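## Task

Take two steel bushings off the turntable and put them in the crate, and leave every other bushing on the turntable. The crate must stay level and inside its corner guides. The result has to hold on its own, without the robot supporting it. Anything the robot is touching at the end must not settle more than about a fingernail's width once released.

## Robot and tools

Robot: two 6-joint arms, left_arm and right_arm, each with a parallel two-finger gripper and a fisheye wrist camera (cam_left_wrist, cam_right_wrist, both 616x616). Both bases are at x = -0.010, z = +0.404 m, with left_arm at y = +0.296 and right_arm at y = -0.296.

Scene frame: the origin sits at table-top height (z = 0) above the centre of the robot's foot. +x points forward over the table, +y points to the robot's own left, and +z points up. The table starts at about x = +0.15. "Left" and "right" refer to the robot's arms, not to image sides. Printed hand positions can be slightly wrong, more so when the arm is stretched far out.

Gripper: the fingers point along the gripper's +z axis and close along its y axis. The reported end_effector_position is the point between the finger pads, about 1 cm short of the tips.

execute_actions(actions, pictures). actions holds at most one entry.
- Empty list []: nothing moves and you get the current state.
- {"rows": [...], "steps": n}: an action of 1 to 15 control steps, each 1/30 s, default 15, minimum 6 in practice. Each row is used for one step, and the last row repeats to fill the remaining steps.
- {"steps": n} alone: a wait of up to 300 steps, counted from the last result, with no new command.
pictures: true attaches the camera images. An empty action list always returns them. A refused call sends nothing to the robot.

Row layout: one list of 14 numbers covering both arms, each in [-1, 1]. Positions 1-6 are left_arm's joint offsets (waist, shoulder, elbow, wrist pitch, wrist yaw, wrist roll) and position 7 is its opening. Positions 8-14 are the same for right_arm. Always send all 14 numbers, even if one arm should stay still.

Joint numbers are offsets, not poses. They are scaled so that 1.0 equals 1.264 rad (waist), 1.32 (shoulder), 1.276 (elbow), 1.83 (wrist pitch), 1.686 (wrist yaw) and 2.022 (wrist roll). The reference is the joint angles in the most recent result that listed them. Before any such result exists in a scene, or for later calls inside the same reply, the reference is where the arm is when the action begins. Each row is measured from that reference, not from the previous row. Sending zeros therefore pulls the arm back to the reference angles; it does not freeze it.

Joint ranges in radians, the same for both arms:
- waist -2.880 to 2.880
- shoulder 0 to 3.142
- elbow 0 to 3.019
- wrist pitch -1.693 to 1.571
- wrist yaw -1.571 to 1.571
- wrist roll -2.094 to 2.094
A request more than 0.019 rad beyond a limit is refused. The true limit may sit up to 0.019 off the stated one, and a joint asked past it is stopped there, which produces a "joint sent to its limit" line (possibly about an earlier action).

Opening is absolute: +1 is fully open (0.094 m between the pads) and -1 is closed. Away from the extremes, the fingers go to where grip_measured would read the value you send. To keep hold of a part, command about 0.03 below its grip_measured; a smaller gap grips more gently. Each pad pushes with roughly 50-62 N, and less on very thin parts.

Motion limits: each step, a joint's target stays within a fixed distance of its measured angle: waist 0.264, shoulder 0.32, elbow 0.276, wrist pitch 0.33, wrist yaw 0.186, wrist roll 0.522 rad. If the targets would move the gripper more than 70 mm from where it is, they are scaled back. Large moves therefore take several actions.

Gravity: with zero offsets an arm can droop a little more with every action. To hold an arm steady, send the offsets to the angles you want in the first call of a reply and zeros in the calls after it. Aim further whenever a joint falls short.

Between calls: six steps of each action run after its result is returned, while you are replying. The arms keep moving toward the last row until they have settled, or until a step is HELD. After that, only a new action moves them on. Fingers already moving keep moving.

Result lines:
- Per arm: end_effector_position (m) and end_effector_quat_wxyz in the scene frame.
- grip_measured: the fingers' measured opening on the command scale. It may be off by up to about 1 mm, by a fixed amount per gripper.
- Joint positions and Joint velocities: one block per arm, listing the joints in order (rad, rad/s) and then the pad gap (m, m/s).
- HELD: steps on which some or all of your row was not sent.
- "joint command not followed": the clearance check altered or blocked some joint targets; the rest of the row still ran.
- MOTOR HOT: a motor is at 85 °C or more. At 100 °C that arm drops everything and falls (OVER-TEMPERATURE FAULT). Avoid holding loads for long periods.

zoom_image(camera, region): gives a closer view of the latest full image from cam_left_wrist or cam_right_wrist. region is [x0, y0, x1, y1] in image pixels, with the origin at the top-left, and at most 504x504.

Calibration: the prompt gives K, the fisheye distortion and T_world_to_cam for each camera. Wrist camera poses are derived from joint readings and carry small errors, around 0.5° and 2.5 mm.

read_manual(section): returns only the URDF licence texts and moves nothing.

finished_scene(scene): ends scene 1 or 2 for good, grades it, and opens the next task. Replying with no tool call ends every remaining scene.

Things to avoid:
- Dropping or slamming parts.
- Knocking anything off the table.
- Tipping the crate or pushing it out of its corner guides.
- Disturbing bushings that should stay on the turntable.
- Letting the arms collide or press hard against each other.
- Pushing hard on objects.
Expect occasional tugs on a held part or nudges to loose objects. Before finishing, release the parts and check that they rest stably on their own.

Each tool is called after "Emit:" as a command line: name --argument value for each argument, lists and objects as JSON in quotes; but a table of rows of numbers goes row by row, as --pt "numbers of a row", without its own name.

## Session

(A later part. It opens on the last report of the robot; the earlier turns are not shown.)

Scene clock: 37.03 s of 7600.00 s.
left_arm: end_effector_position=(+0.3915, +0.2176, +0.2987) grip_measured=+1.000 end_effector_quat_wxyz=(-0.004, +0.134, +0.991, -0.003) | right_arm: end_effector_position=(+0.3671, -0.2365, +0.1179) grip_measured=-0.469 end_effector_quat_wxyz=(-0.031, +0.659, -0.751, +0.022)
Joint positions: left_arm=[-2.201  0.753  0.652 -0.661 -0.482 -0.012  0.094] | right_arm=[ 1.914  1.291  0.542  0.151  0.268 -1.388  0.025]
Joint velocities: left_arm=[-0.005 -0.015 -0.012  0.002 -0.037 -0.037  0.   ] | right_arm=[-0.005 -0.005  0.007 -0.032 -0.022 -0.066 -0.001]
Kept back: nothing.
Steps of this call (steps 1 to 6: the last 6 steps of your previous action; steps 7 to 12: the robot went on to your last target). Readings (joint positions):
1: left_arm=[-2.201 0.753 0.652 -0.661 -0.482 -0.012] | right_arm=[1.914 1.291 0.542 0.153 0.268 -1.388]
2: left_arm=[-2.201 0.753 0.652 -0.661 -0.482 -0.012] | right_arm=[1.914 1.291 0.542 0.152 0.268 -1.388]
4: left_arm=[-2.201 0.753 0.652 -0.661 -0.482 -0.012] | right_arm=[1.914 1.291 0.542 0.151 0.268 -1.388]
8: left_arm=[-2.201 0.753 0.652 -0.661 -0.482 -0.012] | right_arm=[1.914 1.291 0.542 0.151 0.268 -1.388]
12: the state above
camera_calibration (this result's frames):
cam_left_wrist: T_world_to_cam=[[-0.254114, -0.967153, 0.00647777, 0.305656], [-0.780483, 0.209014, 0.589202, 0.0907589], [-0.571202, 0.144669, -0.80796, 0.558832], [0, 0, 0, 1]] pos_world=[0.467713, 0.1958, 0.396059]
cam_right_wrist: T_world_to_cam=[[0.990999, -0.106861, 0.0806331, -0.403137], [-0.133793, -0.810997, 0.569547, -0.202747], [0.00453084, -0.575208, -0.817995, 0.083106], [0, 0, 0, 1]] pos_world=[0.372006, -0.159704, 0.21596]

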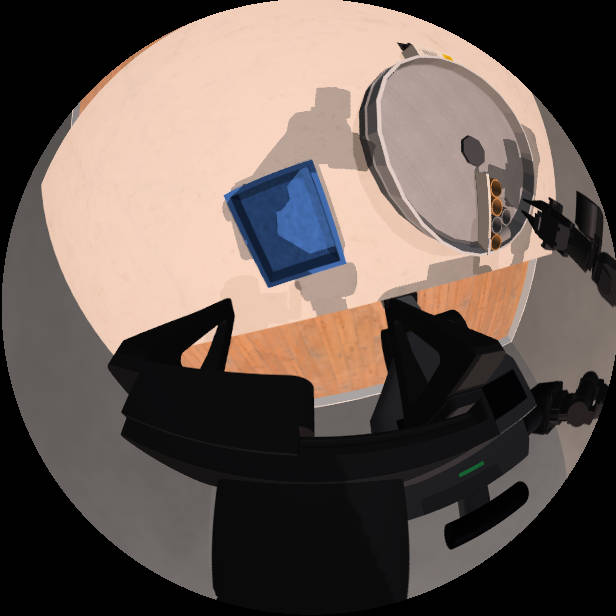

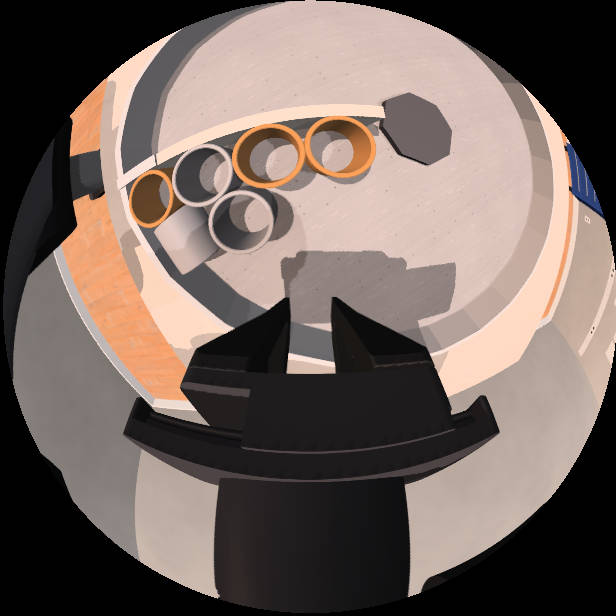

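Emit:
execute_actions --actions '[{"rows":[[0,0,0,0,0,0,1,0.128,0.030,0.055,-0.082,0.076,0,-0.47]],"steps":15}]'

Emit:
execute_actions --actions '[{"steps":15}]' --pictures true

Emit:
zoom_image --camera "cam_right_wrist" --region '[160,140,440,380]'

Scene clock: 38.17 s of 7600.00 s.
left_arm: end_effector_position=(+0.3915, +0.2176, +0.2987) grip_measured=+1.000 end_effector_quat_wxyz=(-0.004, +0.134, +0.991, -0.003) | right_arm: end_effector_position=(+0.3671, -0.1734, +0.1291) grip_measured=-0.469 end_effector_quat_wxyz=(-0.015, +0.708, -0.706, -0.000)
Joint positions: left_arm=[-2.201  0.753  0.652 -0.661 -0.482 -0.012  0.094] | right_arm=[ 2.093  1.321  0.614  0.014  0.391 -1.388  0.025]
Joint velocities: left_arm=[-0.005 -0.015  0.007 -0.007 -0.007 -0.022  0.   ] | right_arm=[-0.054 -0.005 -0.002 -0.056  0.051  0.007 -0.   ]
Steps of this call (steps 1 to 15: the robot went on to your last target; steps 16 to 25: nothing new was sent; steps 26 to 34: the first 9 steps of this action). Readings (joint positions):
26: left_arm=[-2.201 0.753 0.652 -0.661 -0.482 -0.012] | right_arm=[1.929 1.292 0.551 0.120 0.335 -1.388]
27: left_arm=[-2.201 0.753 0.652 -0.661 -0.482 -0.012] | right_arm=[1.956 1.297 0.566 0.074 0.376 -1.388]
29: left_arm=[-2.201 0.753 0.652 -0.661 -0.482 -0.012] | right_arm=[2.026 1.312 0.595 0.031 0.391 -1.388]
33: left_arm=[-2.201 0.753 0.652 -0.661 -0.482 -0.012] | right_arm=[2.094 1.321 0.614 0.015 0.391 -1.388]
34: the state above

Scene clock: 38.67 s of 7600.00 s.
left_arm: end_effector_position=(+0.3915, +0.2176, +0.2987) grip_measured=+1.000 end_effector_quat_wxyz=(-0.004, +0.134, +0.991, -0.003) | right_arm: end_effector_position=(+0.3667, -0.1766, +0.1282) grip_measured=-0.469 end_effector_quat_wxyz=(-0.011, +0.707, -0.707, +0.001)
Joint positions: left_arm=[-2.201  0.753  0.652 -0.661 -0.482 -0.012  0.094] | right_arm=[ 2.087  1.321  0.614  0.01   0.393 -1.388  0.025]
Joint velocities: left_arm=[-0.015  0.005 -0.002 -0.022 -0.022 -0.022  0.   ] | right_arm=[-0.005 -0.005 -0.012 -0.007 -0.022 -0.007 -0.   ]
Kept back: nothing.
Steps of this call (steps 1 to 6: the last 6 steps of your previous action; steps 7 to 15: the robot went on to your last target). Readings (joint positions):
1: left_arm=[-2.201 0.753 0.652 -0.661 -0.482 -0.012] | right_arm=[2.092 1.321 0.614 0.012 0.392 -1.388]
2: left_arm=[-2.201 0.753 0.652 -0.661 -0.482 -0.012] | right_arm=[2.090 1.321 0.614 0.010 0.393 -1.388]
4: left_arm=[-2.201 0.753 0.652 -0.661 -0.482 -0.012] | right_arm=[2.088 1.321 0.614 0.010 0.393 -1.388]
8: left_arm=[-2.201 0.753 0.652 -0.661 -0.482 -0.012] | right_arm=[2.087 1.321 0.614 0.010 0.393 -1.388]
15: the state above
All arms were judged still, so your last target was given up. Only a new action makes them travel on or press farther. Fingers that are still opening or closing keep moving.
camera_calibration (this result's frames):
cam_left_wrist: T_world_to_cam=[[-0.254114, -0.967153, 0.00647777, 0.305656], [-0.780483, 0.209014, 0.589202, 0.0907589], [-0.571202, 0.144669, -0.80796, 0.558832], [0, 0, 0, 1]] pos_world=[0.467713, 0.1958, 0.396059]
cam_right_wrist: T_world_to_cam=[[0.999439, 0.0238429, 0.0235156, -0.369782], [0.00605759, -0.819334, 0.573285, -0.213239], [0.0329359, -0.572821, -0.819019, 0.116124], [0, 0, 0, 1]] pos_world=[0.367041, -0.0993794, 0.22605]

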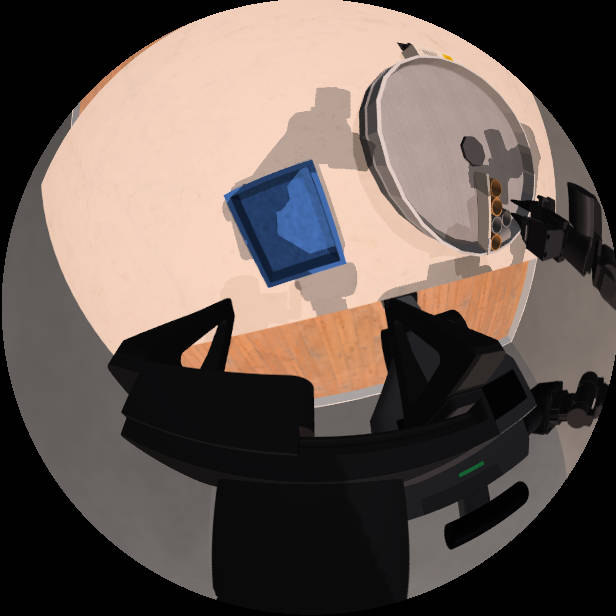

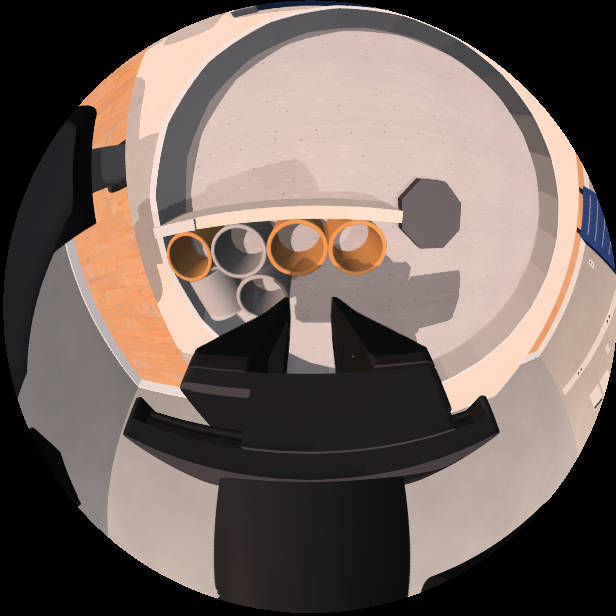

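Region (160, 140, 440, 380) of cam_right_wrist's 616x616 image, scaled by 1.800, with more detail than that image has; it fills the top 432 rows of this view, and the rest is white.

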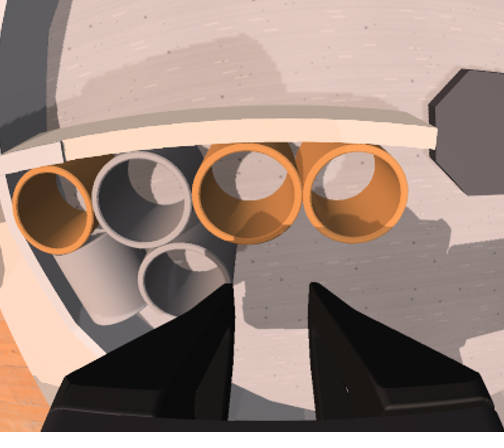

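Emit:
execute_actions --actions '[{"rows":[[0,0,0,0,0,0,1,-0.038,0.033,-0.020,0.040,-0.014,0,-0.47]],"steps":15}]'

Emit:
execute_actions --actions '[{"steps":15}]' --pictures true

Emit:
zoom_image --camera "cam_right_wrist" --region '[160,140,440,380]'

Scene clock: 39.83 s of 7600.00 s.
left_arm: end_effector_position=(+0.3915, +0.2176, +0.2987) grip_measured=+1.000 end_effector_quat_wxyz=(-0.004, +0.134, +0.991, -0.003) | right_arm: end_effector_position=(+0.3552, -0.1908, +0.1146) grip_measured=-0.469 end_effector_quat_wxyz=(-0.005, +0.698, -0.716, +0.004)
Joint positions: left_arm=[-2.201  0.753  0.652 -0.661 -0.482 -0.012  0.094] | right_arm=[ 2.045  1.354  0.591  0.07   0.373 -1.388  0.025]
Joint velocities: left_arm=[-0.005 -0.005  0.017  0.007 -0.022  0.022  0.   ] | right_arm=[ 0.005  0.015 -0.027 -0.022 -0.037 -0.051 -0.   ]
Steps of this call (steps 1 to 26: nothing new was sent; steps 27 to 35: the first 9 steps of this action). Readings (joint positions):
27: left_arm=[-2.201 0.753 0.652 -0.661 -0.482 -0.012] | right_arm=[2.084 1.323 0.611 0.024 0.382 -1.388]
28: left_arm=[-2.201 0.753 0.652 -0.661 -0.482 -0.012] | right_arm=[2.078 1.327 0.607 0.045 0.375 -1.388]
30: left_arm=[-2.201 0.753 0.652 -0.661 -0.482 -0.012] | right_arm=[2.061 1.339 0.602 0.065 0.373 -1.388]
34: left_arm=[-2.201 0.753 0.652 -0.661 -0.482 -0.012] | right_arm=[2.045 1.354 0.592 0.070 0.373 -1.388]
35: the state above

Scene clock: 40.33 s of 7600.00 s.
left_arm: end_effector_position=(+0.3915, +0.2176, +0.2987) grip_measured=+1.000 end_effector_quat_wxyz=(-0.004, +0.134, +0.991, -0.003) | right_arm: end_effector_position=(+0.3553, -0.1908, +0.1146) grip_measured=-0.469 end_effector_quat_wxyz=(-0.006, +0.698, -0.716, +0.004)
Joint positions: left_arm=[-2.201  0.753  0.652 -0.661 -0.482 -0.012  0.094] | right_arm=[ 2.045  1.354  0.59   0.073  0.372 -1.388  0.025]
Joint velocities: left_arm=[ 0.005 -0.005 -0.007  0.017 -0.007 -0.022  0.   ] | right_arm=[ 0.005  0.005  0.002  0.022 -0.007  0.007 -0.   ]
Kept back: nothing.
Steps of this call (steps 1 to 6: the last 6 steps of your previous action; steps 7 to 15: the robot went on to your last target). Readings (joint positions):
1: left_arm=[-2.201 0.753 0.652 -0.661 -0.482 -0.012] | right_arm=[2.045 1.354 0.590 0.070 0.373 -1.388]
2: left_arm=[-2.201 0.753 0.652 -0.661 -0.482 -0.012] | right_arm=[2.045 1.354 0.590 0.070 0.373 -1.388]
4: left_arm=[-2.201 0.753 0.652 -0.661 -0.482 -0.012] | right_arm=[2.045 1.354 0.590 0.072 0.372 -1.388]
8: left_arm=[-2.201 0.753 0.652 -0.661 -0.482 -0.012] | right_arm=[2.045 1.354 0.590 0.073 0.372 -1.388]
15: the state above
All arms were judged still, so your last target was given up. Only a new action makes them travel on or press farther. Fingers that are still opening or closing keep moving.
camera_calibration (this result's frames):
cam_left_wrist: T_world_to_cam=[[-0.254114, -0.967153, 0.00647777, 0.305656], [-0.780483, 0.209014, 0.589202, 0.0907589], [-0.571202, 0.144669, -0.80796, 0.558832], [0, 0, 0, 1]] pos_world=[0.467713, 0.1958, 0.396059]
cam_right_wrist: T_world_to_cam=[[0.999809, -0.00287399, 0.0193344, -0.362472], [-0.0136106, -0.812302, 0.583078, -0.209829], [0.0140296, -0.583229, -0.812186, 0.101168], [0, 0, 0, 1]] pos_world=[0.358128, -0.112482, 0.211522]

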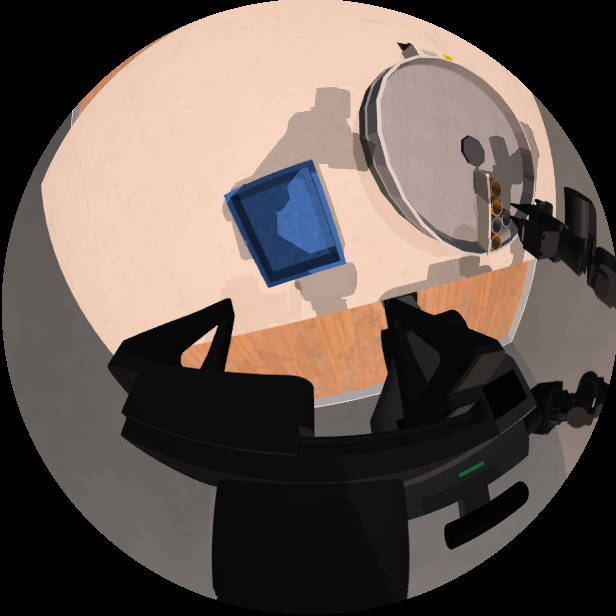

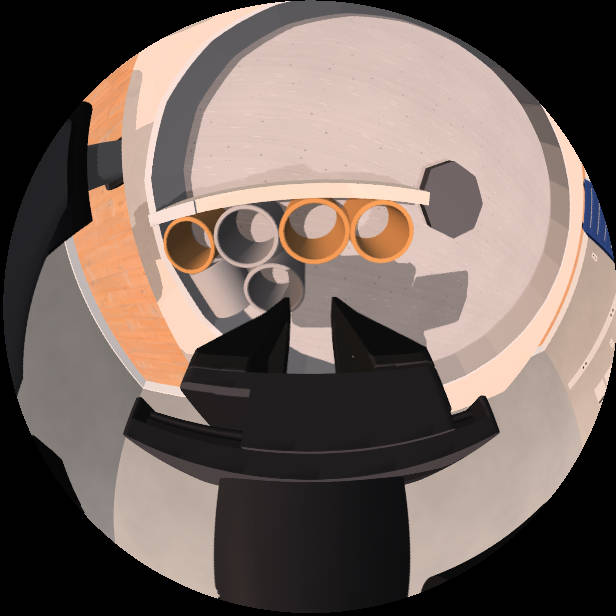

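Region (160, 140, 440, 380) of cam_right_wrist's 616x616 image, scaled by 1.800, with more detail than that image has; it fills the top 432 rows of this view, and the rest is white.

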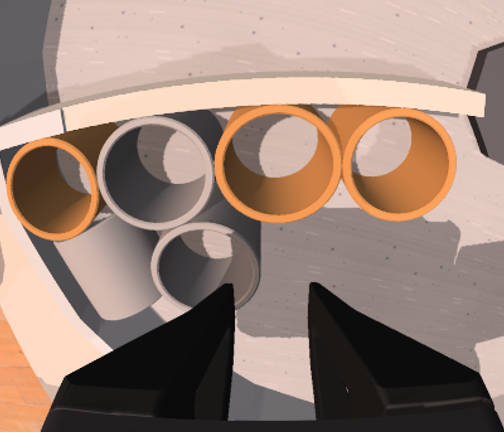

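Emit:
execute_actions --actions '[{"rows":[[0,0,0,0,0,0,1,-0.005,0.018,0.007,0.009,-0.003,0,-0.47],[0,0,0,0,0,0,1,-0.008,0.027,0.011,0.013,-0.004,0,-0.47],[0,0,0,0,0,0,1,-0.010,0.036,0.014,0.018,-0.005,0,-0.47],[0,0,0,0,0,0,1,-0.012,0.045,0.018,0.022,-0.007,0,-0.47],[0,0,0,0,0,0,1,-0.015,0.054,0.021,0.027,-0.008,0,-0.47],[0,0,0,0,0,0,1,-0.017,0.063,0.025,0.031,-0.009,0,-0.47],[0,0,0,0,0,0,1,-0.020,0.072,0.028,0.036,-0.011,0,-0.47],[0,0,0,0,0,0,1,-0.022,0.080,0.032,0.040,-0.012,0,-0.47],[0,0,0,0,0,0,1,-0.024,0.088,0.035,0.045,-0.013,0,-0.47]],"steps":15}]'

Emit:
execute_actions --actions '[{"steps":15}]' --pictures true

Emit:
zoom_image --camera "cam_right_wrist" --region '[190,170,430,390]'

Scene clock: 41.27 s of 7600.00 s.
left_arm: end_effector_position=(+0.3915, +0.2176, +0.2987) grip_measured=+1.000 end_effector_quat_wxyz=(-0.004, +0.134, +0.991, -0.003) | right_arm: end_effector_position=(+0.3585, -0.1846, +0.0926) grip_measured=-0.469 end_effector_quat_wxyz=(-0.010, +0.694, -0.720, +0.002)
Joint positions: left_arm=[-2.201  0.753  0.652 -0.661 -0.482 -0.012  0.094] | right_arm=[ 2.034  1.434  0.624  0.128  0.355 -1.388  0.025]
Joint velocities: left_arm=[-0.005  0.005  0.007 -0.012  0.037 -0.037  0.   ] | right_arm=[-0.122  0.396  0.1    0.212 -0.007  0.037 -0.001]
Steps of this call (steps 1 to 19: nothing new was sent; steps 20 to 28: the first 9 steps of this action). Readings (joint positions):
20: left_arm=[-2.201 0.753 0.652 -0.661 -0.482 -0.012] | right_arm=[2.045 1.355 0.590 0.074 0.372 -1.388]
21: left_arm=[-2.201 0.753 0.652 -0.661 -0.482 -0.012] | right_arm=[2.045 1.357 0.591 0.077 0.370 -1.388]
23: left_arm=[-2.201 0.753 0.652 -0.661 -0.482 -0.012] | right_arm=[2.045 1.371 0.598 0.088 0.366 -1.388]
27: left_arm=[-2.201 0.753 0.652 -0.661 -0.482 -0.012] | right_arm=[2.037 1.421 0.620 0.120 0.357 -1.388]
28: the state above

Scene clock: 41.77 s of 7600.00 s.
left_arm: end_effector_position=(+0.3915, +0.2176, +0.2987) grip_measured=+1.000 end_effector_quat_wxyz=(-0.004, +0.134, +0.991, -0.003) | right_arm: end_effector_position=(+0.3527, -0.1850, +0.0838) grip_measured=-0.469 end_effector_quat_wxyz=(-0.005, +0.694, -0.720, -0.001)
Joint positions: left_arm=[-2.201  0.753  0.652 -0.661 -0.482 -0.012  0.094] | right_arm=[ 2.027  1.466  0.63   0.141  0.351 -1.388  0.025]
Joint velocities: left_arm=[-0.024 -0.015 -0.007 -0.007  0.037 -0.007  0.   ] | right_arm=[-0.024 -0.005  0.007 -0.007 -0.037 -0.007 -0.003]
Kept back: nothing.
Steps of this call (steps 1 to 6: the last 6 steps of your previous action; steps 7 to 15: the robot went on to your last target). Readings (joint positions):
1: left_arm=[-2.201 0.753 0.652 -0.661 -0.482 -0.012] | right_arm=[2.030 1.447 0.628 0.134 0.355 -1.388]
2: left_arm=[-2.201 0.753 0.652 -0.661 -0.482 -0.012] | right_arm=[2.027 1.456 0.630 0.138 0.353 -1.388]
4: left_arm=[-2.201 0.753 0.652 -0.661 -0.482 -0.012] | right_arm=[2.027 1.465 0.630 0.140 0.352 -1.388]
8: left_arm=[-2.201 0.753 0.652 -0.661 -0.482 -0.012] | right_arm=[2.027 1.466 0.630 0.141 0.351 -1.388]
15: the state above
camera_calibration (this result's frames):
cam_left_wrist: T_world_to_cam=[[-0.254114, -0.967153, 0.00647777, 0.305656], [-0.780483, 0.209014, 0.589202, 0.0907589], [-0.571202, 0.144669, -0.80796, 0.558832], [0, 0, 0, 1]] pos_world=[0.467713, 0.1958, 0.396059]
cam_right_wrist: T_world_to_cam=[[0.999861, -0.0125938, 0.0109349, -0.360443], [-0.0165985, -0.815526, 0.578482, -0.186401], [0.00163235, -0.578583, -0.815622, 0.0850836], [0, 0, 0, 1]] pos_world=[0.35716, -0.107327, 0.181167]

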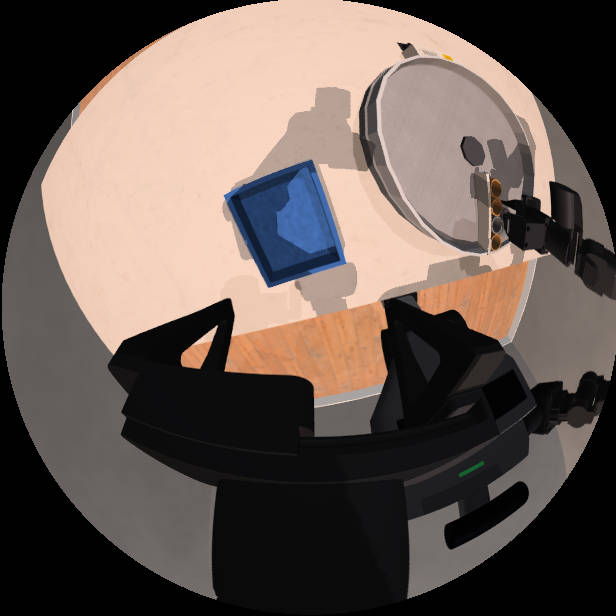

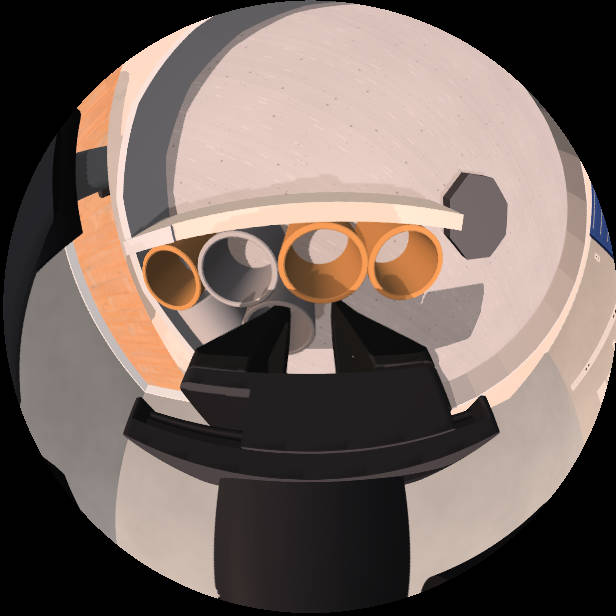

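Region (190, 170, 430, 390) of cam_right_wrist's 616x616 image, scaled by 2.100, with more detail than that image has; it fills the top 462 rows of this view, and the rest is white.

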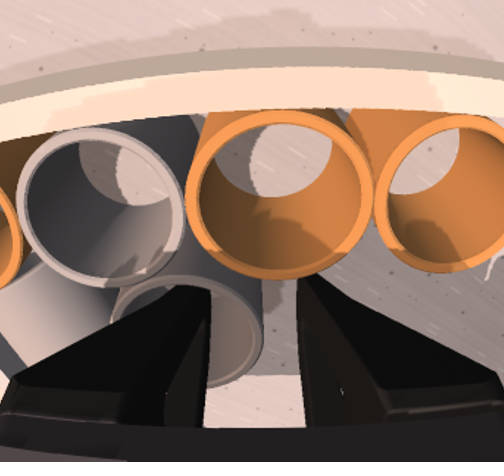

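Emit:
execute_actions --actions '[{"rows":[[0,0,0,0,0,0,1,0,0,0,0,0,0,-0.75],[0,0,0,0,0,0,1,0,0,0,0,0,0,-0.75],[0,0,0,0,0,0,1,0,0,0,0,0,0,-0.85],[0,0,0,0,0,0,1,0,0,0,0,0,0,-0.85],[0,0,0,0,0,0,1,0,0,0,0,0,0,-0.97]],"steps":15}]'

Emit:
execute_actions --actions '[{"steps":10}]' --pictures true

Scene clock: 42.30 s of 7600.00 s.
left_arm: end_effector_position=(+0.3915, +0.2176, +0.2987) grip_measured=+1.000 end_effector_quat_wxyz=(-0.004, +0.134, +0.991, -0.003) | right_arm: end_effector_position=(+0.3529, -0.1839, +0.0842) grip_measured=-0.770 end_effector_quat_wxyz=(-0.006, +0.694, -0.720, -0.003)
Joint positions: left_arm=[-2.201  0.753  0.652 -0.661 -0.482 -0.012  0.094] | right_arm=[ 2.028  1.465  0.63   0.141  0.348 -1.388  0.011]
Joint velocities: left_arm=[ 0.005  0.005 -0.002  0.007  0.022 -0.051  0.   ] | right_arm=[ 0.005 -0.005  0.002 -0.017  0.007 -0.022  0.   ]
Steps of this call (steps 1 to 7: the robot went on to your last target; steps 8 to 16: the first 9 steps of this action). Readings (joint positions):
8: left_arm=[-2.201 0.753 0.652 -0.661 -0.482 -0.012] | right_arm=[2.027 1.466 0.630 0.141 0.351 -1.388]
9: left_arm=[-2.201 0.753 0.652 -0.661 -0.482 -0.012] | right_arm=[2.027 1.466 0.629 0.141 0.351 -1.388]
11: left_arm=[-2.201 0.753 0.652 -0.661 -0.482 -0.012] | right_arm=[2.027 1.465 0.630 0.141 0.349 -1.388]
15: left_arm=[-2.201 0.753 0.652 -0.661 -0.482 -0.012] | right_arm=[2.028 1.465 0.630 0.141 0.348 -1.388]
16: the state above

Scene clock: 42.63 s of 7600.00 s.
left_arm: end_effector_position=(+0.3915, +0.2176, +0.2987) grip_measured=+1.000 end_effector_quat_wxyz=(-0.004, +0.134, +0.991, -0.003) | right_arm: end_effector_position=(+0.3529, -0.1839, +0.0842) grip_measured=-0.770 end_effector_quat_wxyz=(-0.006, +0.694, -0.720, -0.003)
Joint positions: left_arm=[-2.201  0.753  0.652 -0.661 -0.482 -0.012  0.094] | right_arm=[ 2.028  1.465  0.63   0.141  0.348 -1.388  0.011]
Joint velocities: left_arm=[-0.015 -0.015  0.002 -0.007 -0.066 -0.022  0.   ] | right_arm=[-0.005 -0.015  0.002 -0.017 -0.037 -0.11  -0.002]
Kept back: nothing.
Steps of this call (steps 1 to 6: the last 6 steps of your previous action; steps 7 to 10: the robot went on to your last target). Readings (joint positions):
1: left_arm=[-2.201 0.753 0.652 -0.661 -0.482 -0.012] | right_arm=[2.028 1.465 0.630 0.141 0.348 -1.388]
2: left_arm=[-2.201 0.753 0.652 -0.661 -0.482 -0.012] | right_arm=[2.028 1.465 0.630 0.141 0.348 -1.388]
4: left_arm=[-2.201 0.753 0.652 -0.661 -0.482 -0.012] | right_arm=[2.028 1.465 0.630 0.141 0.348 -1.388]
8: left_arm=[-2.201 0.753 0.652 -0.661 -0.482 -0.012] | right_arm=[2.028 1.465 0.630 0.141 0.348 -1.388]
10: the state above
camera_calibration (this result's frames):
cam_left_wrist: T_world_to_cam=[[-0.254114, -0.967153, 0.00647777, 0.305656], [-0.780483, 0.209014, 0.589202, 0.0907589], [-0.571202, 0.144669, -0.80796, 0.558832], [0, 0, 0, 1]] pos_world=[0.467713, 0.1958, 0.396059]
cam_right_wrist: T_world_to_cam=[[0.999863, -0.0121958, 0.0112123, -0.360564], [-0.016425, -0.818074, 0.574879, -0.185925], [0.00216139, -0.574984, -0.818162, 0.0866848], [0, 0, 0, 1]] pos_world=[0.357273, -0.106656, 0.181849]

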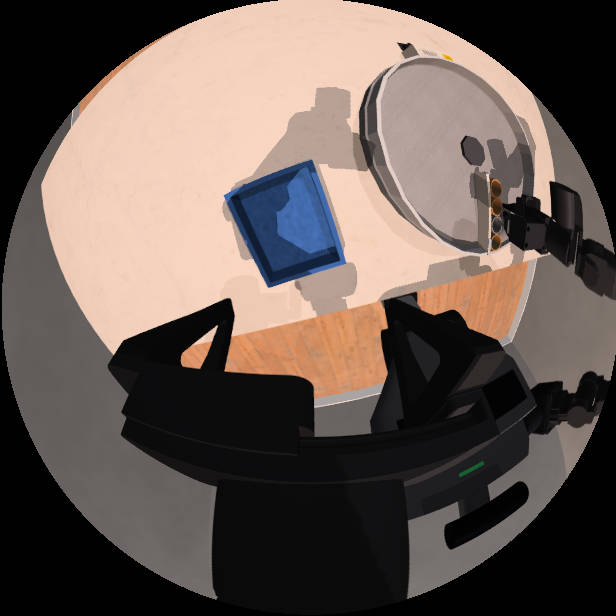

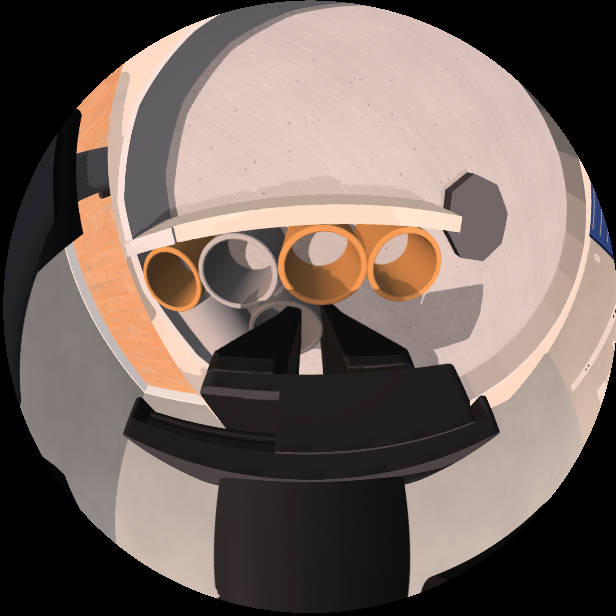

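Emit:
execute_actions --actions '[{"rows":[[0.2,0,0,0,0,0,1,0.004,-0.015,-0.005,-0.007,0.002,0,-0.82],[0.3,0,0,0,0,0,1,0.009,-0.03,-0.009,-0.014,0.005,0,-0.82],[0.4,0,0,0,0,0,1,0.013,-0.045,-0.014,-0.021,0.007,0,-0.82],[0.5,0,0,0,0,0,1,0.017,-0.06,-0.019,-0.028,0.01,0,-0.82],[0.6,0,0,0,0,0,1,0.022,-0.075,-0.024,-0.035,0.012,0,-0.82],[0.7,0,0,0,0,0,1,0.026,-0.09,-0.028,-0.042,0.014,0,-0.82],[0.8,0,0,0,0,0,1,0.03,-0.105,-0.033,-0.049,0.017,0,-0.82],[0.9,0,0,0,0,0,1,0.035,-0.12,-0.038,-0.056,0.02,0,-0.82],[0.9,0,0,0,0,0,1,0.043,-0.138,-0.046,-0.07,0.024,0,-0.82]],"steps":15}]'

Emit:
execute_actions --actions '[{"steps":20}]' --pictures true

Scene clock: 43.97 s of 7600.00 s.
left_arm: end_effector_position=(+0.3682, +0.4442, +0.2874) grip_measured=+1.000 end_effector_quat_wxyz=(-0.075, -0.073, +0.963, +0.250) | right_arm: end_effector_position=(+0.3526, -0.1914, +0.1150) grip_measured=-0.770 end_effector_quat_wxyz=(+0.002, +0.700, -0.714, +0.003)
Joint positions: left_arm=[-1.526  0.753  0.652 -0.661 -0.481 -0.011  0.094] | right_arm=[ 2.048  1.354  0.592  0.056  0.381 -1.388  0.011]
Joint velocities: left_arm=[ 2.662 -0.015 -0.002 -0.007 -0.007 -0.022  0.   ] | right_arm=[ 0.19  -0.747 -0.203 -0.505  0.081 -0.007 -0.001]
Steps of this call (steps 1 to 15: the robot went on to your last target; steps 16 to 31: nothing new was sent; steps 32 to 40: the first 9 steps of this action). Readings (joint positions):
32: left_arm=[-2.182 0.753 0.652 -0.661 -0.475 -0.011] | right_arm=[2.028 1.464 0.630 0.140 0.348 -1.388]
33: left_arm=[-2.130 0.753 0.652 -0.661 -0.474 -0.011] | right_arm=[2.028 1.463 0.630 0.136 0.350 -1.388]
35: left_arm=[-1.975 0.753 0.652 -0.661 -0.476 -0.011] | right_arm=[2.029 1.451 0.627 0.119 0.358 -1.388]
39: left_arm=[-1.618 0.753 0.652 -0.661 -0.480 -0.011] | right_arm=[2.042 1.379 0.600 0.071 0.375 -1.388]
40: the state above

Scene clock: 44.63 s of 7600.00 s.
left_arm: end_effector_position=(+0.3015, +0.5770, +0.3506) grip_measured=+1.000 end_effector_quat_wxyz=(-0.120, -0.214, +0.877, +0.413) | right_arm: end_effector_position=(+0.3592, -0.1871, +0.1357) grip_measured=-0.770 end_effector_quat_wxyz=(-0.013, +0.703, -0.711, +0.004)
Joint positions: left_arm=[-1.056  0.753  0.652 -0.661 -0.485 -0.011  0.094] | right_arm=[ 2.073  1.283  0.575  0.022  0.386 -1.388  0.011]
Joint velocities: left_arm=[-0.005 -0.015 -0.022 -0.017 -0.037 -0.007  0.   ] | right_arm=[-0.005 -0.005  0.017 -0.002 -0.081 -0.007 -0.   ]
Kept back: nothing.
Steps of this call (steps 1 to 6: the last 6 steps of your previous action; steps 7 to 20: the robot went on to your last target). Readings (joint positions):
1: left_arm=[-1.435 0.753 0.652 -0.661 -0.481 -0.011] | right_arm=[2.055 1.330 0.584 0.042 0.384 -1.388]
2: left_arm=[-1.343 0.753 0.652 -0.661 -0.481 -0.011] | right_arm=[2.062 1.310 0.579 0.033 0.385 -1.388]
4: left_arm=[-1.163 0.753 0.652 -0.661 -0.483 -0.011] | right_arm=[2.071 1.286 0.576 0.026 0.385 -1.388]
8: left_arm=[-1.017 0.753 0.652 -0.661 -0.488 -0.011] | right_arm=[2.073 1.283 0.575 0.023 0.386 -1.388]
20: the state above
camera_calibration (this result's frames):
cam_left_wrist: T_world_to_cam=[[0.285813, -0.562189, -0.77605, 0.507977], [-0.487142, -0.782626, 0.387542, 0.469176], [-0.825229, 0.267282, -0.497551, 0.39434], [0, 0, 0, 1]] pos_world=[0.40879, 0.547368, 0.408595]
cam_right_wrist: T_world_to_cam=[[0.99949, 0.0113168, 0.0298561, -0.365513], [-0.00791502, -0.818075, 0.575057, -0.221157], [0.0309324, -0.575, -0.817569, 0.116568], [0, 0, 0, 1]] pos_world=[0.35997, -0.109759, 0.233393]

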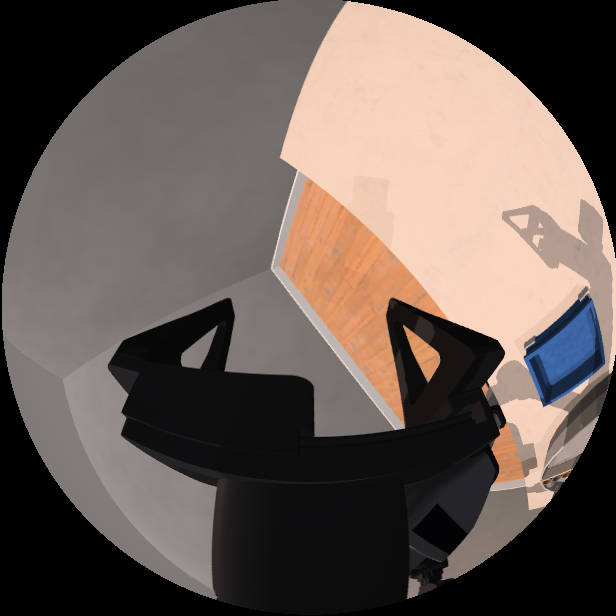

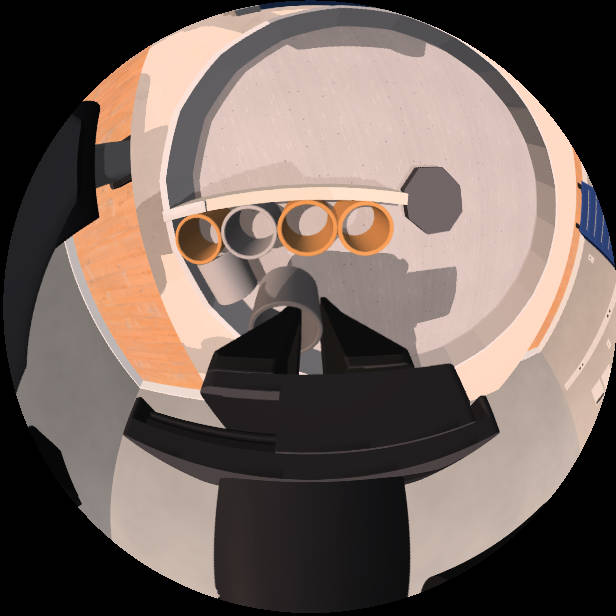

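Emit:
execute_actions --actions '[{"rows":[[0,0,0,0,0,0,1,0,0,0.03,-0.04,0,0,-0.82],[0,0,0,0,0,0,1,0,0,0.06,-0.07,0.02,0,-0.82],[0,0,0,0,0,0,1,0.03,0,0.09,-0.10,0.04,0,-0.82],[0,0,0,0,0,0,1,0.06,0.01,0.12,-0.13,0.06,0,-0.82],[0,0,0,0,0,0,1,0.10,0.02,0.14,-0.16,0.08,0,-0.82],[0,0,0,0,0,0,1,0.14,0.03,0.16,-0.185,0.10,0,-0.82],[0,0,0,0,0,0,1,0.18,0.037,0.186,-0.215,0.12,0,-0.82],[0,0,0,0,0,0,1,0.22,0.037,0.186,-0.215,0.14,0,-0.82],[0,0,0,0,0,0,1,0.26,0.037,0.186,-0.215,0.16,0,-0.82],[0,0,0,0,0,0,1,0.30,0.037,0.186,-0.215,0.176,0,-0.82],[0,0,0,0,0,0,1,0.325,0.037,0.186,-0.215,0.176,0,-0.82]],"steps":15}]'

Emit:
execute_actions --actions '[{"steps":10}]'

Scene clock: 45.80 s of 7600.00 s.
left_arm: end_effector_position=(+0.3015, +0.5770, +0.3506) grip_measured=+1.000 end_effector_quat_wxyz=(-0.120, -0.214, +0.877, +0.413) | right_arm: end_effector_position=(+0.4036, -0.1396, +0.1645) grip_measured=-0.770 end_effector_quat_wxyz=(+0.049, +0.762, -0.645, +0.028)
Joint positions: left_arm=[-1.056  0.753  0.652 -0.661 -0.485 -0.011  0.094] | right_arm=[ 2.247  1.314  0.79  -0.315  0.621 -1.388  0.011]
Joint velocities: left_arm=[-0.005 -0.015 -0.017 -0.007 -0.007 -0.022  0.   ] | right_arm=[ 1.451  0.142  0.623 -0.408  0.755 -0.007 -0.   ]
Steps of this call (steps 1 to 15: the robot went on to your last target; steps 16 to 26: nothing new was sent; steps 27 to 35: the first 9 steps of this action). Readings (joint positions):
27: left_arm=[-1.056 0.753 0.652 -0.661 -0.485 -0.011] | right_arm=[2.073 1.283 0.579 0.008 0.386 -1.388]
28: left_arm=[-1.056 0.753 0.652 -0.661 -0.485 -0.011] | right_arm=[2.073 1.283 0.590 -0.025 0.399 -1.388]
30: left_arm=[-1.056 0.753 0.652 -0.661 -0.485 -0.011] | right_arm=[2.081 1.284 0.633 -0.119 0.461 -1.388]
34: left_arm=[-1.056 0.753 0.652 -0.661 -0.485 -0.011] | right_arm=[2.199 1.308 0.765 -0.297 0.591 -1.388]
35: the state above

Scene clock: 46.13 s of 7600.00 s.
left_arm: end_effector_position=(+0.3015, +0.5770, +0.3506) grip_measured=+1.000 end_effector_quat_wxyz=(-0.120, -0.214, +0.877, +0.413) | right_arm: end_effector_position=(+0.3825, -0.0392, +0.2207) grip_measured=-0.770 end_effector_quat_wxyz=(-0.019, +0.817, -0.576, -0.003)
Joint positions: left_arm=[-1.056  0.753  0.652 -0.661 -0.485 -0.011  0.094] | right_arm=[ 2.511  1.32   0.813 -0.362  0.678 -1.388  0.011]
Joint velocities: left_arm=[-0.015 -0.005 -0.002  0.002  0.037  0.007  0.   ] | right_arm=[-0.239  0.005 -0.042 -0.051  0.037 -0.022 -0.   ]
Kept back: nothing.
Steps of this call (steps 1 to 6: the last 6 steps of your previous action; steps 7 to 10: the robot went on to your last target). Readings (joint positions):
1: left_arm=[-1.056 0.753 0.652 -0.661 -0.485 -0.011] | right_arm=[2.299 1.317 0.808 -0.325 0.649 -1.388]
2: left_arm=[-1.056 0.753 0.652 -0.661 -0.485 -0.011] | right_arm=[2.352 1.317 0.818 -0.332 0.666 -1.388]
4: left_arm=[-1.056 0.753 0.652 -0.661 -0.485 -0.011] | right_arm=[2.450 1.317 0.826 -0.343 0.674 -1.388]
8: left_arm=[-1.056 0.753 0.652 -0.661 -0.485 -0.011] | right_arm=[2.522 1.318 0.817 -0.358 0.674 -1.388]
10: the state above

Emit:
execute_actions --actions '[{"rows":[[0,0,0,0,0,0,1,0.02,0.054,0.065,-0.016,0.009,0,-0.82],[0,0,0,0,0,0,1,0.04,0.109,0.13,-0.033,0.019,0,-0.82],[0,0,0,0,0,0,1,0.06,0.163,0.19,-0.049,0.028,0,-0.82],[0,0,0,0,0,0,1,0.08,0.218,0.25,-0.066,0.037,0,-0.82],[0,0,0,0,0,0,1,0.10,0.272,0.31,-0.082,0.046,0,-0.82],[0,0,0,0,0,0,1,0.12,0.326,0.37,-0.098,0.056,0,-0.82],[0,0,0,0,0,0,1,0.14,0.381,0.43,-0.115,0.065,0,-0.82],[0,0,0,0,0,0,1,0.16,0.435,0.49,-0.131,0.074,0,-0.82],[0,0,0,0,0,0,1,0.18,0.49,0.55,-0.148,0.084,0,-0.82],[0,0,0,0,0,0,1,0.20,0.54,0.606,-0.164,0.093,0,-0.82]],"steps":15}]'

Emit:
execute_actions --actions '[{"steps":25}]' --pictures true

Scene clock: 46.97 s of 7600.00 s.
left_arm: end_effector_position=(+0.3015, +0.5770, +0.3506) grip_measured=+1.000 end_effector_quat_wxyz=(-0.120, -0.214, +0.877, +0.413) | right_arm: end_effector_position=(+0.4267, +0.0774, +0.1832) grip_measured=-0.770 end_effector_quat_wxyz=(+0.006, +0.848, -0.529, +0.016)
Joint positions: left_arm=[-1.056  0.753  0.652 -0.661 -0.485 -0.011  0.094] | right_arm=[ 2.592  1.668  1.206 -0.504  0.782 -1.388  0.011]
Joint velocities: left_arm=[-0.005 -0.005  0.002  0.007 -0.007  0.037  0.   ] | right_arm=[ 0.474  1.49   1.551 -0.54   0.315 -0.022 -0.001]
Steps of this call (steps 1 to 16: the robot went on to your last target; steps 17 to 25: the first 9 steps of this action). Readings (joint positions):
17: left_arm=[-1.056 0.753 0.652 -0.661 -0.485 -0.011] | right_arm=[2.490 1.326 0.817 -0.369 0.687 -1.388]
18: left_arm=[-1.056 0.753 0.652 -0.661 -0.485 -0.011] | right_arm=[2.496 1.343 0.839 -0.387 0.701 -1.388]
20: left_arm=[-1.056 0.753 0.652 -0.661 -0.485 -0.011] | right_arm=[2.518 1.416 0.925 -0.424 0.724 -1.388]
24: left_arm=[-1.056 0.753 0.652 -0.661 -0.485 -0.011] | right_arm=[2.577 1.617 1.152 -0.487 0.769 -1.388]
25: the state above

Scene clock: 47.80 s of 7600.00 s.
left_arm: end_effector_position=(+0.3015, +0.5770, +0.3506) grip_measured=+1.000 end_effector_quat_wxyz=(-0.120, -0.214, +0.877, +0.413) | right_arm: end_effector_position=(+0.3728, +0.2093, +0.1314) grip_measured=-0.770 end_effector_quat_wxyz=(+0.035, +0.895, -0.444, +0.008)
Joint positions: left_arm=[-1.056  0.753  0.652 -0.661 -0.485 -0.011  0.094] | right_arm=[ 2.7    2.058  1.567 -0.655  0.841 -1.388  0.011]
Joint velocities: left_arm=[ 0.005  0.005 -0.012 -0.002 -0.051  0.051  0.   ] | right_arm=[ 0.161 -0.005 -0.012 -0.017 -0.037 -0.11   0.   ]
Kept back: nothing.
Steps of this call (steps 1 to 6: the last 6 steps of your previous action; steps 7 to 25: the robot went on to your last target). Readings (joint positions):
1: left_arm=[-1.056 0.753 0.652 -0.661 -0.485 -0.011] | right_arm=[2.609 1.717 1.258 -0.523 0.794 -1.388]
2: left_arm=[-1.056 0.753 0.652 -0.661 -0.485 -0.011] | right_arm=[2.624 1.767 1.307 -0.541 0.804 -1.388]
4: left_arm=[-1.056 0.753 0.652 -0.661 -0.485 -0.011] | right_arm=[2.656 1.863 1.406 -0.577 0.819 -1.388]
8: left_arm=[-1.056 0.753 0.652 -0.661 -0.485 -0.011] | right_arm=[2.718 2.023 1.561 -0.629 0.830 -1.388]
25: the state above
camera_calibration (this result's frames):
cam_left_wrist: T_world_to_cam=[[0.285813, -0.562189, -0.77605, 0.507977], [-0.487142, -0.782626, 0.387542, 0.469176], [-0.825229, 0.267282, -0.497551, 0.39434], [0, 0, 0, 1]] pos_world=[0.40879, 0.547368, 0.408595]
cam_right_wrist: T_world_to_cam=[[0.780897, 0.622687, -0.0496079, -0.41939], [0.513047, -0.594038, 0.619598, -0.141217], [0.356346, -0.509293, -0.78335, 0.201002], [0, 0, 0, 1]] pos_world=[0.328325, 0.279629, 0.224147]

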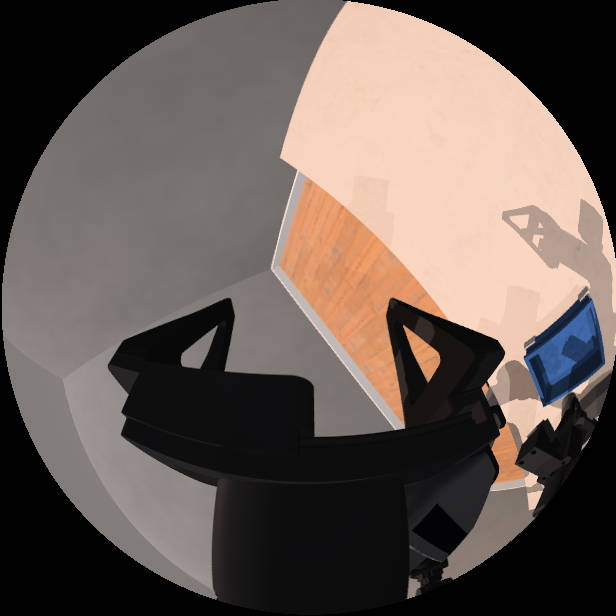

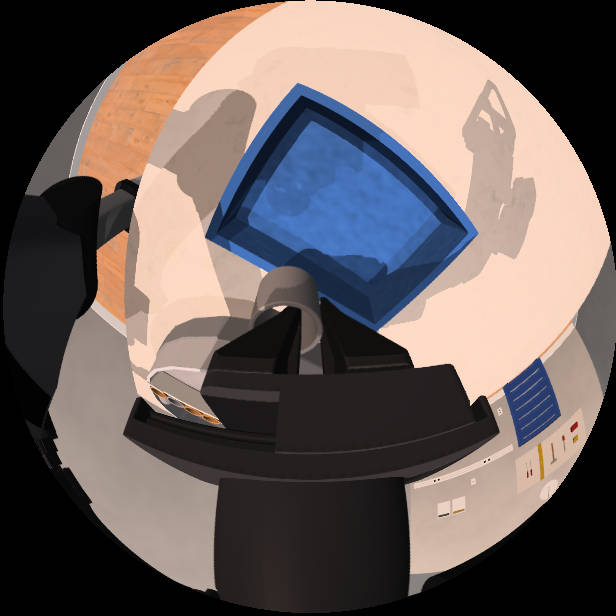

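Emit:
execute_actions --actions '[{"rows":[[0,0,0,0,0,0,1,0.01,0,0.04,0,0,0,-0.82],[0,0,0,0,0,0,1,0.02,0,0.07,0,0,0,-0.82],[0,0,0,0,0,0,1,0.03,0.01,0.10,0,-0.01,0,-0.82],[0,0,0,0,0,0,1,0.03,0.02,0.122,-0.008,-0.013,0,-0.82],[0,0,0,0,0,0,1,0.03,0.036,0.122,-0.008,-0.013,0,-0.82]],"steps":15}]'

Emit:
execute_actions --actions '[{"steps":15}]' --pictures true

Scene clock: 49.40 s of 7600.00 s.
left_arm: end_effector_position=(+0.3015, +0.5770, +0.3506) grip_measured=+1.000 end_effector_quat_wxyz=(-0.120, -0.214, +0.877, +0.413) | right_arm: end_effector_position=(+0.4047, +0.2658, +0.1596) grip_measured=-0.770 end_effector_quat_wxyz=(-0.018, +0.885, -0.466, +0.004)
Joint positions: left_arm=[-1.056  0.753  0.652 -0.661 -0.485 -0.011  0.094] | right_arm=[ 2.743  2.093  1.71  -0.662  0.822 -1.388  0.011]
Joint velocities: left_arm=[-0.024 -0.005  0.007  0.002  0.066  0.007  0.   ] | right_arm=[-0.005 -0.005  0.159 -0.002 -0.066 -0.007 -0.   ]
Steps of this call (steps 1 to 30: the robot went on to your last target; steps 31 to 39: nothing new was sent; steps 40 to 48: the first 9 steps of this action). Readings (joint positions):
40: left_arm=[-1.056 0.753 0.652 -0.661 -0.485 -0.011] | right_arm=[2.747 2.058 1.569 -0.655 0.837 -1.388]
41: left_arm=[-1.056 0.753 0.652 -0.661 -0.485 -0.011] | right_arm=[2.747 2.060 1.576 -0.656 0.837 -1.388]
43: left_arm=[-1.056 0.753 0.652 -0.661 -0.485 -0.011] | right_arm=[2.743 2.071 1.615 -0.659 0.827 -1.388]
47: left_arm=[-1.056 0.753 0.652 -0.661 -0.485 -0.011] | right_arm=[2.743 2.093 1.704 -0.662 0.822 -1.388]
48: the state above

Scene clock: 49.90 s of 7600.00 s.
left_arm: end_effector_position=(+0.3015, +0.5770, +0.3506) grip_measured=+1.000 end_effector_quat_wxyz=(-0.120, -0.214, +0.877, +0.413) | right_arm: end_effector_position=(+0.4054, +0.2671, +0.1592) grip_measured=-0.770 end_effector_quat_wxyz=(-0.018, +0.884, -0.467, +0.004)
Joint positions: left_arm=[-1.056  0.753  0.652 -0.661 -0.485 -0.011  0.094] | right_arm=[ 2.743  2.096  1.715 -0.662  0.822 -1.388  0.011]
Joint velocities: left_arm=[-0.015 -0.005 -0.012 -0.002  0.022  0.007  0.   ] | right_arm=[-0.015 -0.015 -0.017  0.012 -0.022 -0.051  0.001]
Kept back: nothing.
Steps of this call (steps 1 to 6: the last 6 steps of your previous action; steps 7 to 15: the robot went on to your last target). Readings (joint positions):
1: left_arm=[-1.056 0.753 0.652 -0.661 -0.485 -0.011] | right_arm=[2.743 2.093 1.715 -0.662 0.822 -1.388]
2: left_arm=[-1.056 0.753 0.652 -0.661 -0.485 -0.011] | right_arm=[2.743 2.093 1.715 -0.662 0.822 -1.388]
4: left_arm=[-1.056 0.753 0.652 -0.661 -0.485 -0.011] | right_arm=[2.743 2.095 1.715 -0.662 0.822 -1.388]
8: left_arm=[-1.056 0.753 0.652 -0.661 -0.485 -0.011] | right_arm=[2.743 2.096 1.715 -0.662 0.822 -1.388]
15: the state above
All arms were judged still, so your last target was given up. Only a new action makes them travel on or press farther. Fingers that are still opening or closing keep moving.
camera_calibration (this result's frames):
cam_left_wrist: T_world_to_cam=[[0.285813, -0.562189, -0.77605, 0.507977], [-0.487142, -0.782626, 0.387542, 0.469176], [-0.825229, 0.267282, -0.497551, 0.39434], [0, 0, 0, 1]] pos_world=[0.40879, 0.547368, 0.408595]
cam_right_wrist: T_world_to_cam=[[0.811495, 0.582822, 0.0423493, -0.495869], [0.456422, -0.677418, 0.576874, -0.0887818], [0.364903, -0.448802, -0.815734, 0.226138], [0, 0, 0, 1]] pos_world=[0.360399, 0.330352, 0.256684]

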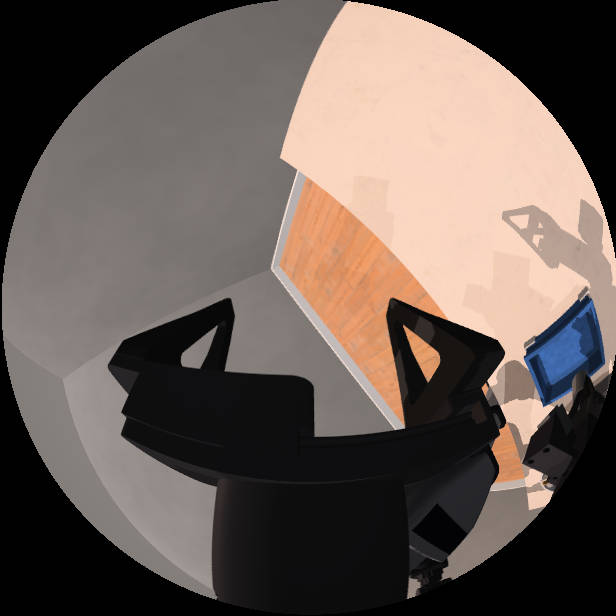

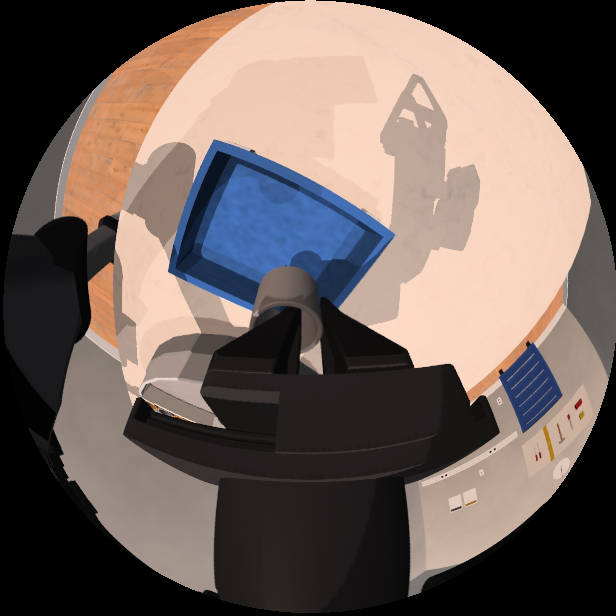

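Emit:
execute_actions --actions '[{"rows":[[0,0,0,0,0,0,1,-0.008,0.010,0.006,0.008,-0.003,0,-0.82],[0,0,0,0,0,0,1,-0.016,0.020,0.012,0.017,-0.006,0,-0.82],[0,0,0,0,0,0,1,-0.024,0.030,0.018,0.025,-0.009,0,-0.82],[0,0,0,0,0,0,1,-0.032,0.040,0.024,0.034,-0.012,0,-0.82],[0,0,0,0,0,0,1,-0.040,0.050,0.030,0.042,-0.015,0,-0.82],[0,0,0,0,0,0,1,-0.048,0.060,0.036,0.051,-0.018,0,-0.82],[0,0,0,0,0,0,1,-0.056,0.070,0.042,0.060,-0.021,0,-0.82],[0,0,0,0,0,0,1,-0.064,0.080,0.048,0.068,-0.024,0,-0.82],[0,0,0,0,0,0,1,-0.072,0.090,0.054,0.077,-0.027,0,-0.82],[0,0,0,0,0,0,1,-0.080,0.100,0.060,0.085,-0.030,0,-0.82]],"steps":15}]'

Emit:
execute_actions --actions '[{"steps":18}]' --pictures true

Scene clock: 51.30 s of 7600.00 s.
left_arm: end_effector_position=(+0.3015, +0.5770, +0.3506) grip_measured=+1.000 end_effector_quat_wxyz=(-0.120, -0.214, +0.877, +0.413) | right_arm: end_effector_position=(+0.4083, +0.2795, +0.1201) grip_measured=-0.770 end_effector_quat_wxyz=(-0.035, +0.865, -0.500, -0.001)
Joint positions: left_arm=[-1.056  0.753  0.652 -0.661 -0.485 -0.011  0.094] | right_arm=[ 2.704  2.161  1.753 -0.56   0.782 -1.388  0.011]
Joint velocities: left_arm=[-0.015  0.005  0.017 -0.007 -0.007 -0.007  0.   ] | right_arm=[-0.337  0.454  0.266  0.481 -0.139  0.007 -0.001]
Steps of this call (steps 1 to 33: nothing new was sent; steps 34 to 42: the first 9 steps of this action). Readings (joint positions):
34: left_arm=[-1.056 0.753 0.652 -0.661 -0.485 -0.011] | right_arm=[2.743 2.096 1.715 -0.661 0.821 -1.388]
35: left_arm=[-1.056 0.753 0.652 -0.661 -0.485 -0.011] | right_arm=[2.742 2.097 1.715 -0.657 0.818 -1.388]
37: left_arm=[-1.056 0.753 0.652 -0.661 -0.485 -0.011] | right_arm=[2.739 2.103 1.717 -0.636 0.808 -1.388]
41: left_arm=[-1.056 0.753 0.652 -0.661 -0.485 -0.011] | right_arm=[2.714 2.146 1.744 -0.576 0.788 -1.388]
42: the state above

Scene clock: 51.90 s of 7600.00 s.
left_arm: end_effector_position=(+0.3015, +0.5770, +0.3506) grip_measured=+1.000 end_effector_quat_wxyz=(-0.120, -0.214, +0.877, +0.413) | right_arm: end_effector_position=(+0.3986, +0.2538, +0.0505) grip_measured=-0.770 end_effector_quat_wxyz=(-0.002, +0.857, -0.515, +0.005)
Joint positions: left_arm=[-1.056  0.753  0.652 -0.661 -0.485 -0.011  0.094] | right_arm=[ 2.625  2.243  1.773 -0.515  0.774 -1.388  0.011]
Joint velocities: left_arm=[-0.005  0.005 -0.002  0.017 -0.007 -0.007  0.   ] | right_arm=[-0.005 -0.005 -0.022 -0.012 -0.007 -0.081  0.001]
Kept back: nothing.
Steps of this call (steps 1 to 6: the last 6 steps of your previous action; steps 7 to 18: the robot went on to your last target). Readings (joint positions):
1: left_arm=[-1.056 0.753 0.652 -0.661 -0.485 -0.011] | right_arm=[2.692 2.177 1.761 -0.544 0.777 -1.388]
2: left_arm=[-1.056 0.753 0.652 -0.661 -0.485 -0.011] | right_arm=[2.680 2.192 1.768 -0.531 0.775 -1.388]
4: left_arm=[-1.056 0.753 0.652 -0.661 -0.485 -0.011] | right_arm=[2.657 2.216 1.772 -0.519 0.774 -1.388]
8: left_arm=[-1.056 0.753 0.652 -0.661 -0.485 -0.011] | right_arm=[2.627 2.242 1.772 -0.518 0.774 -1.388]
18: the state above
camera_calibration (this result's frames):
cam_left_wrist: T_world_to_cam=[[0.285813, -0.562189, -0.77605, 0.507977], [-0.487142, -0.782626, 0.387542, 0.469176], [-0.825229, 0.267282, -0.497551, 0.39434], [0, 0, 0, 1]] pos_world=[0.40879, 0.547368, 0.408595]
cam_right_wrist: T_world_to_cam=[[0.871623, 0.489986, 0.013639, -0.47697], [0.388364, -0.707292, 0.590687, 0.00206047], [0.299075, -0.50956, -0.806785, 0.175216], [0, 0, 0, 1]] pos_world=[0.362535, 0.324449, 0.14665]

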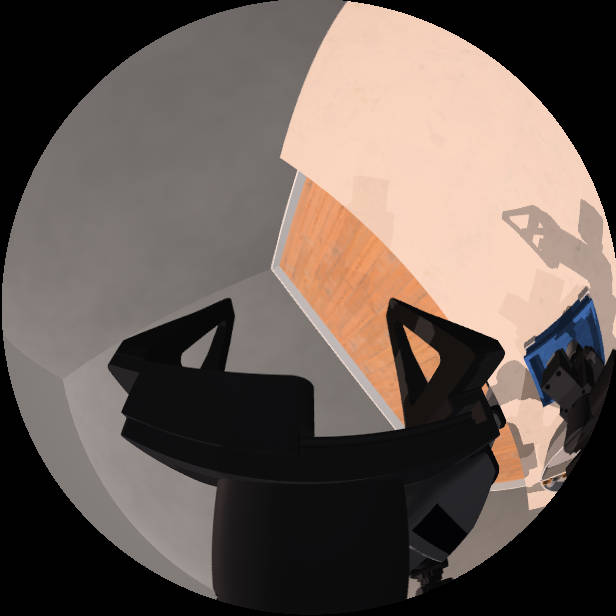

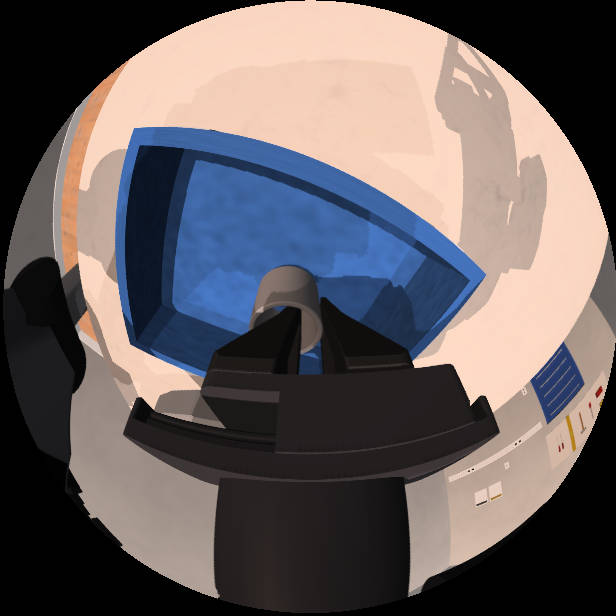

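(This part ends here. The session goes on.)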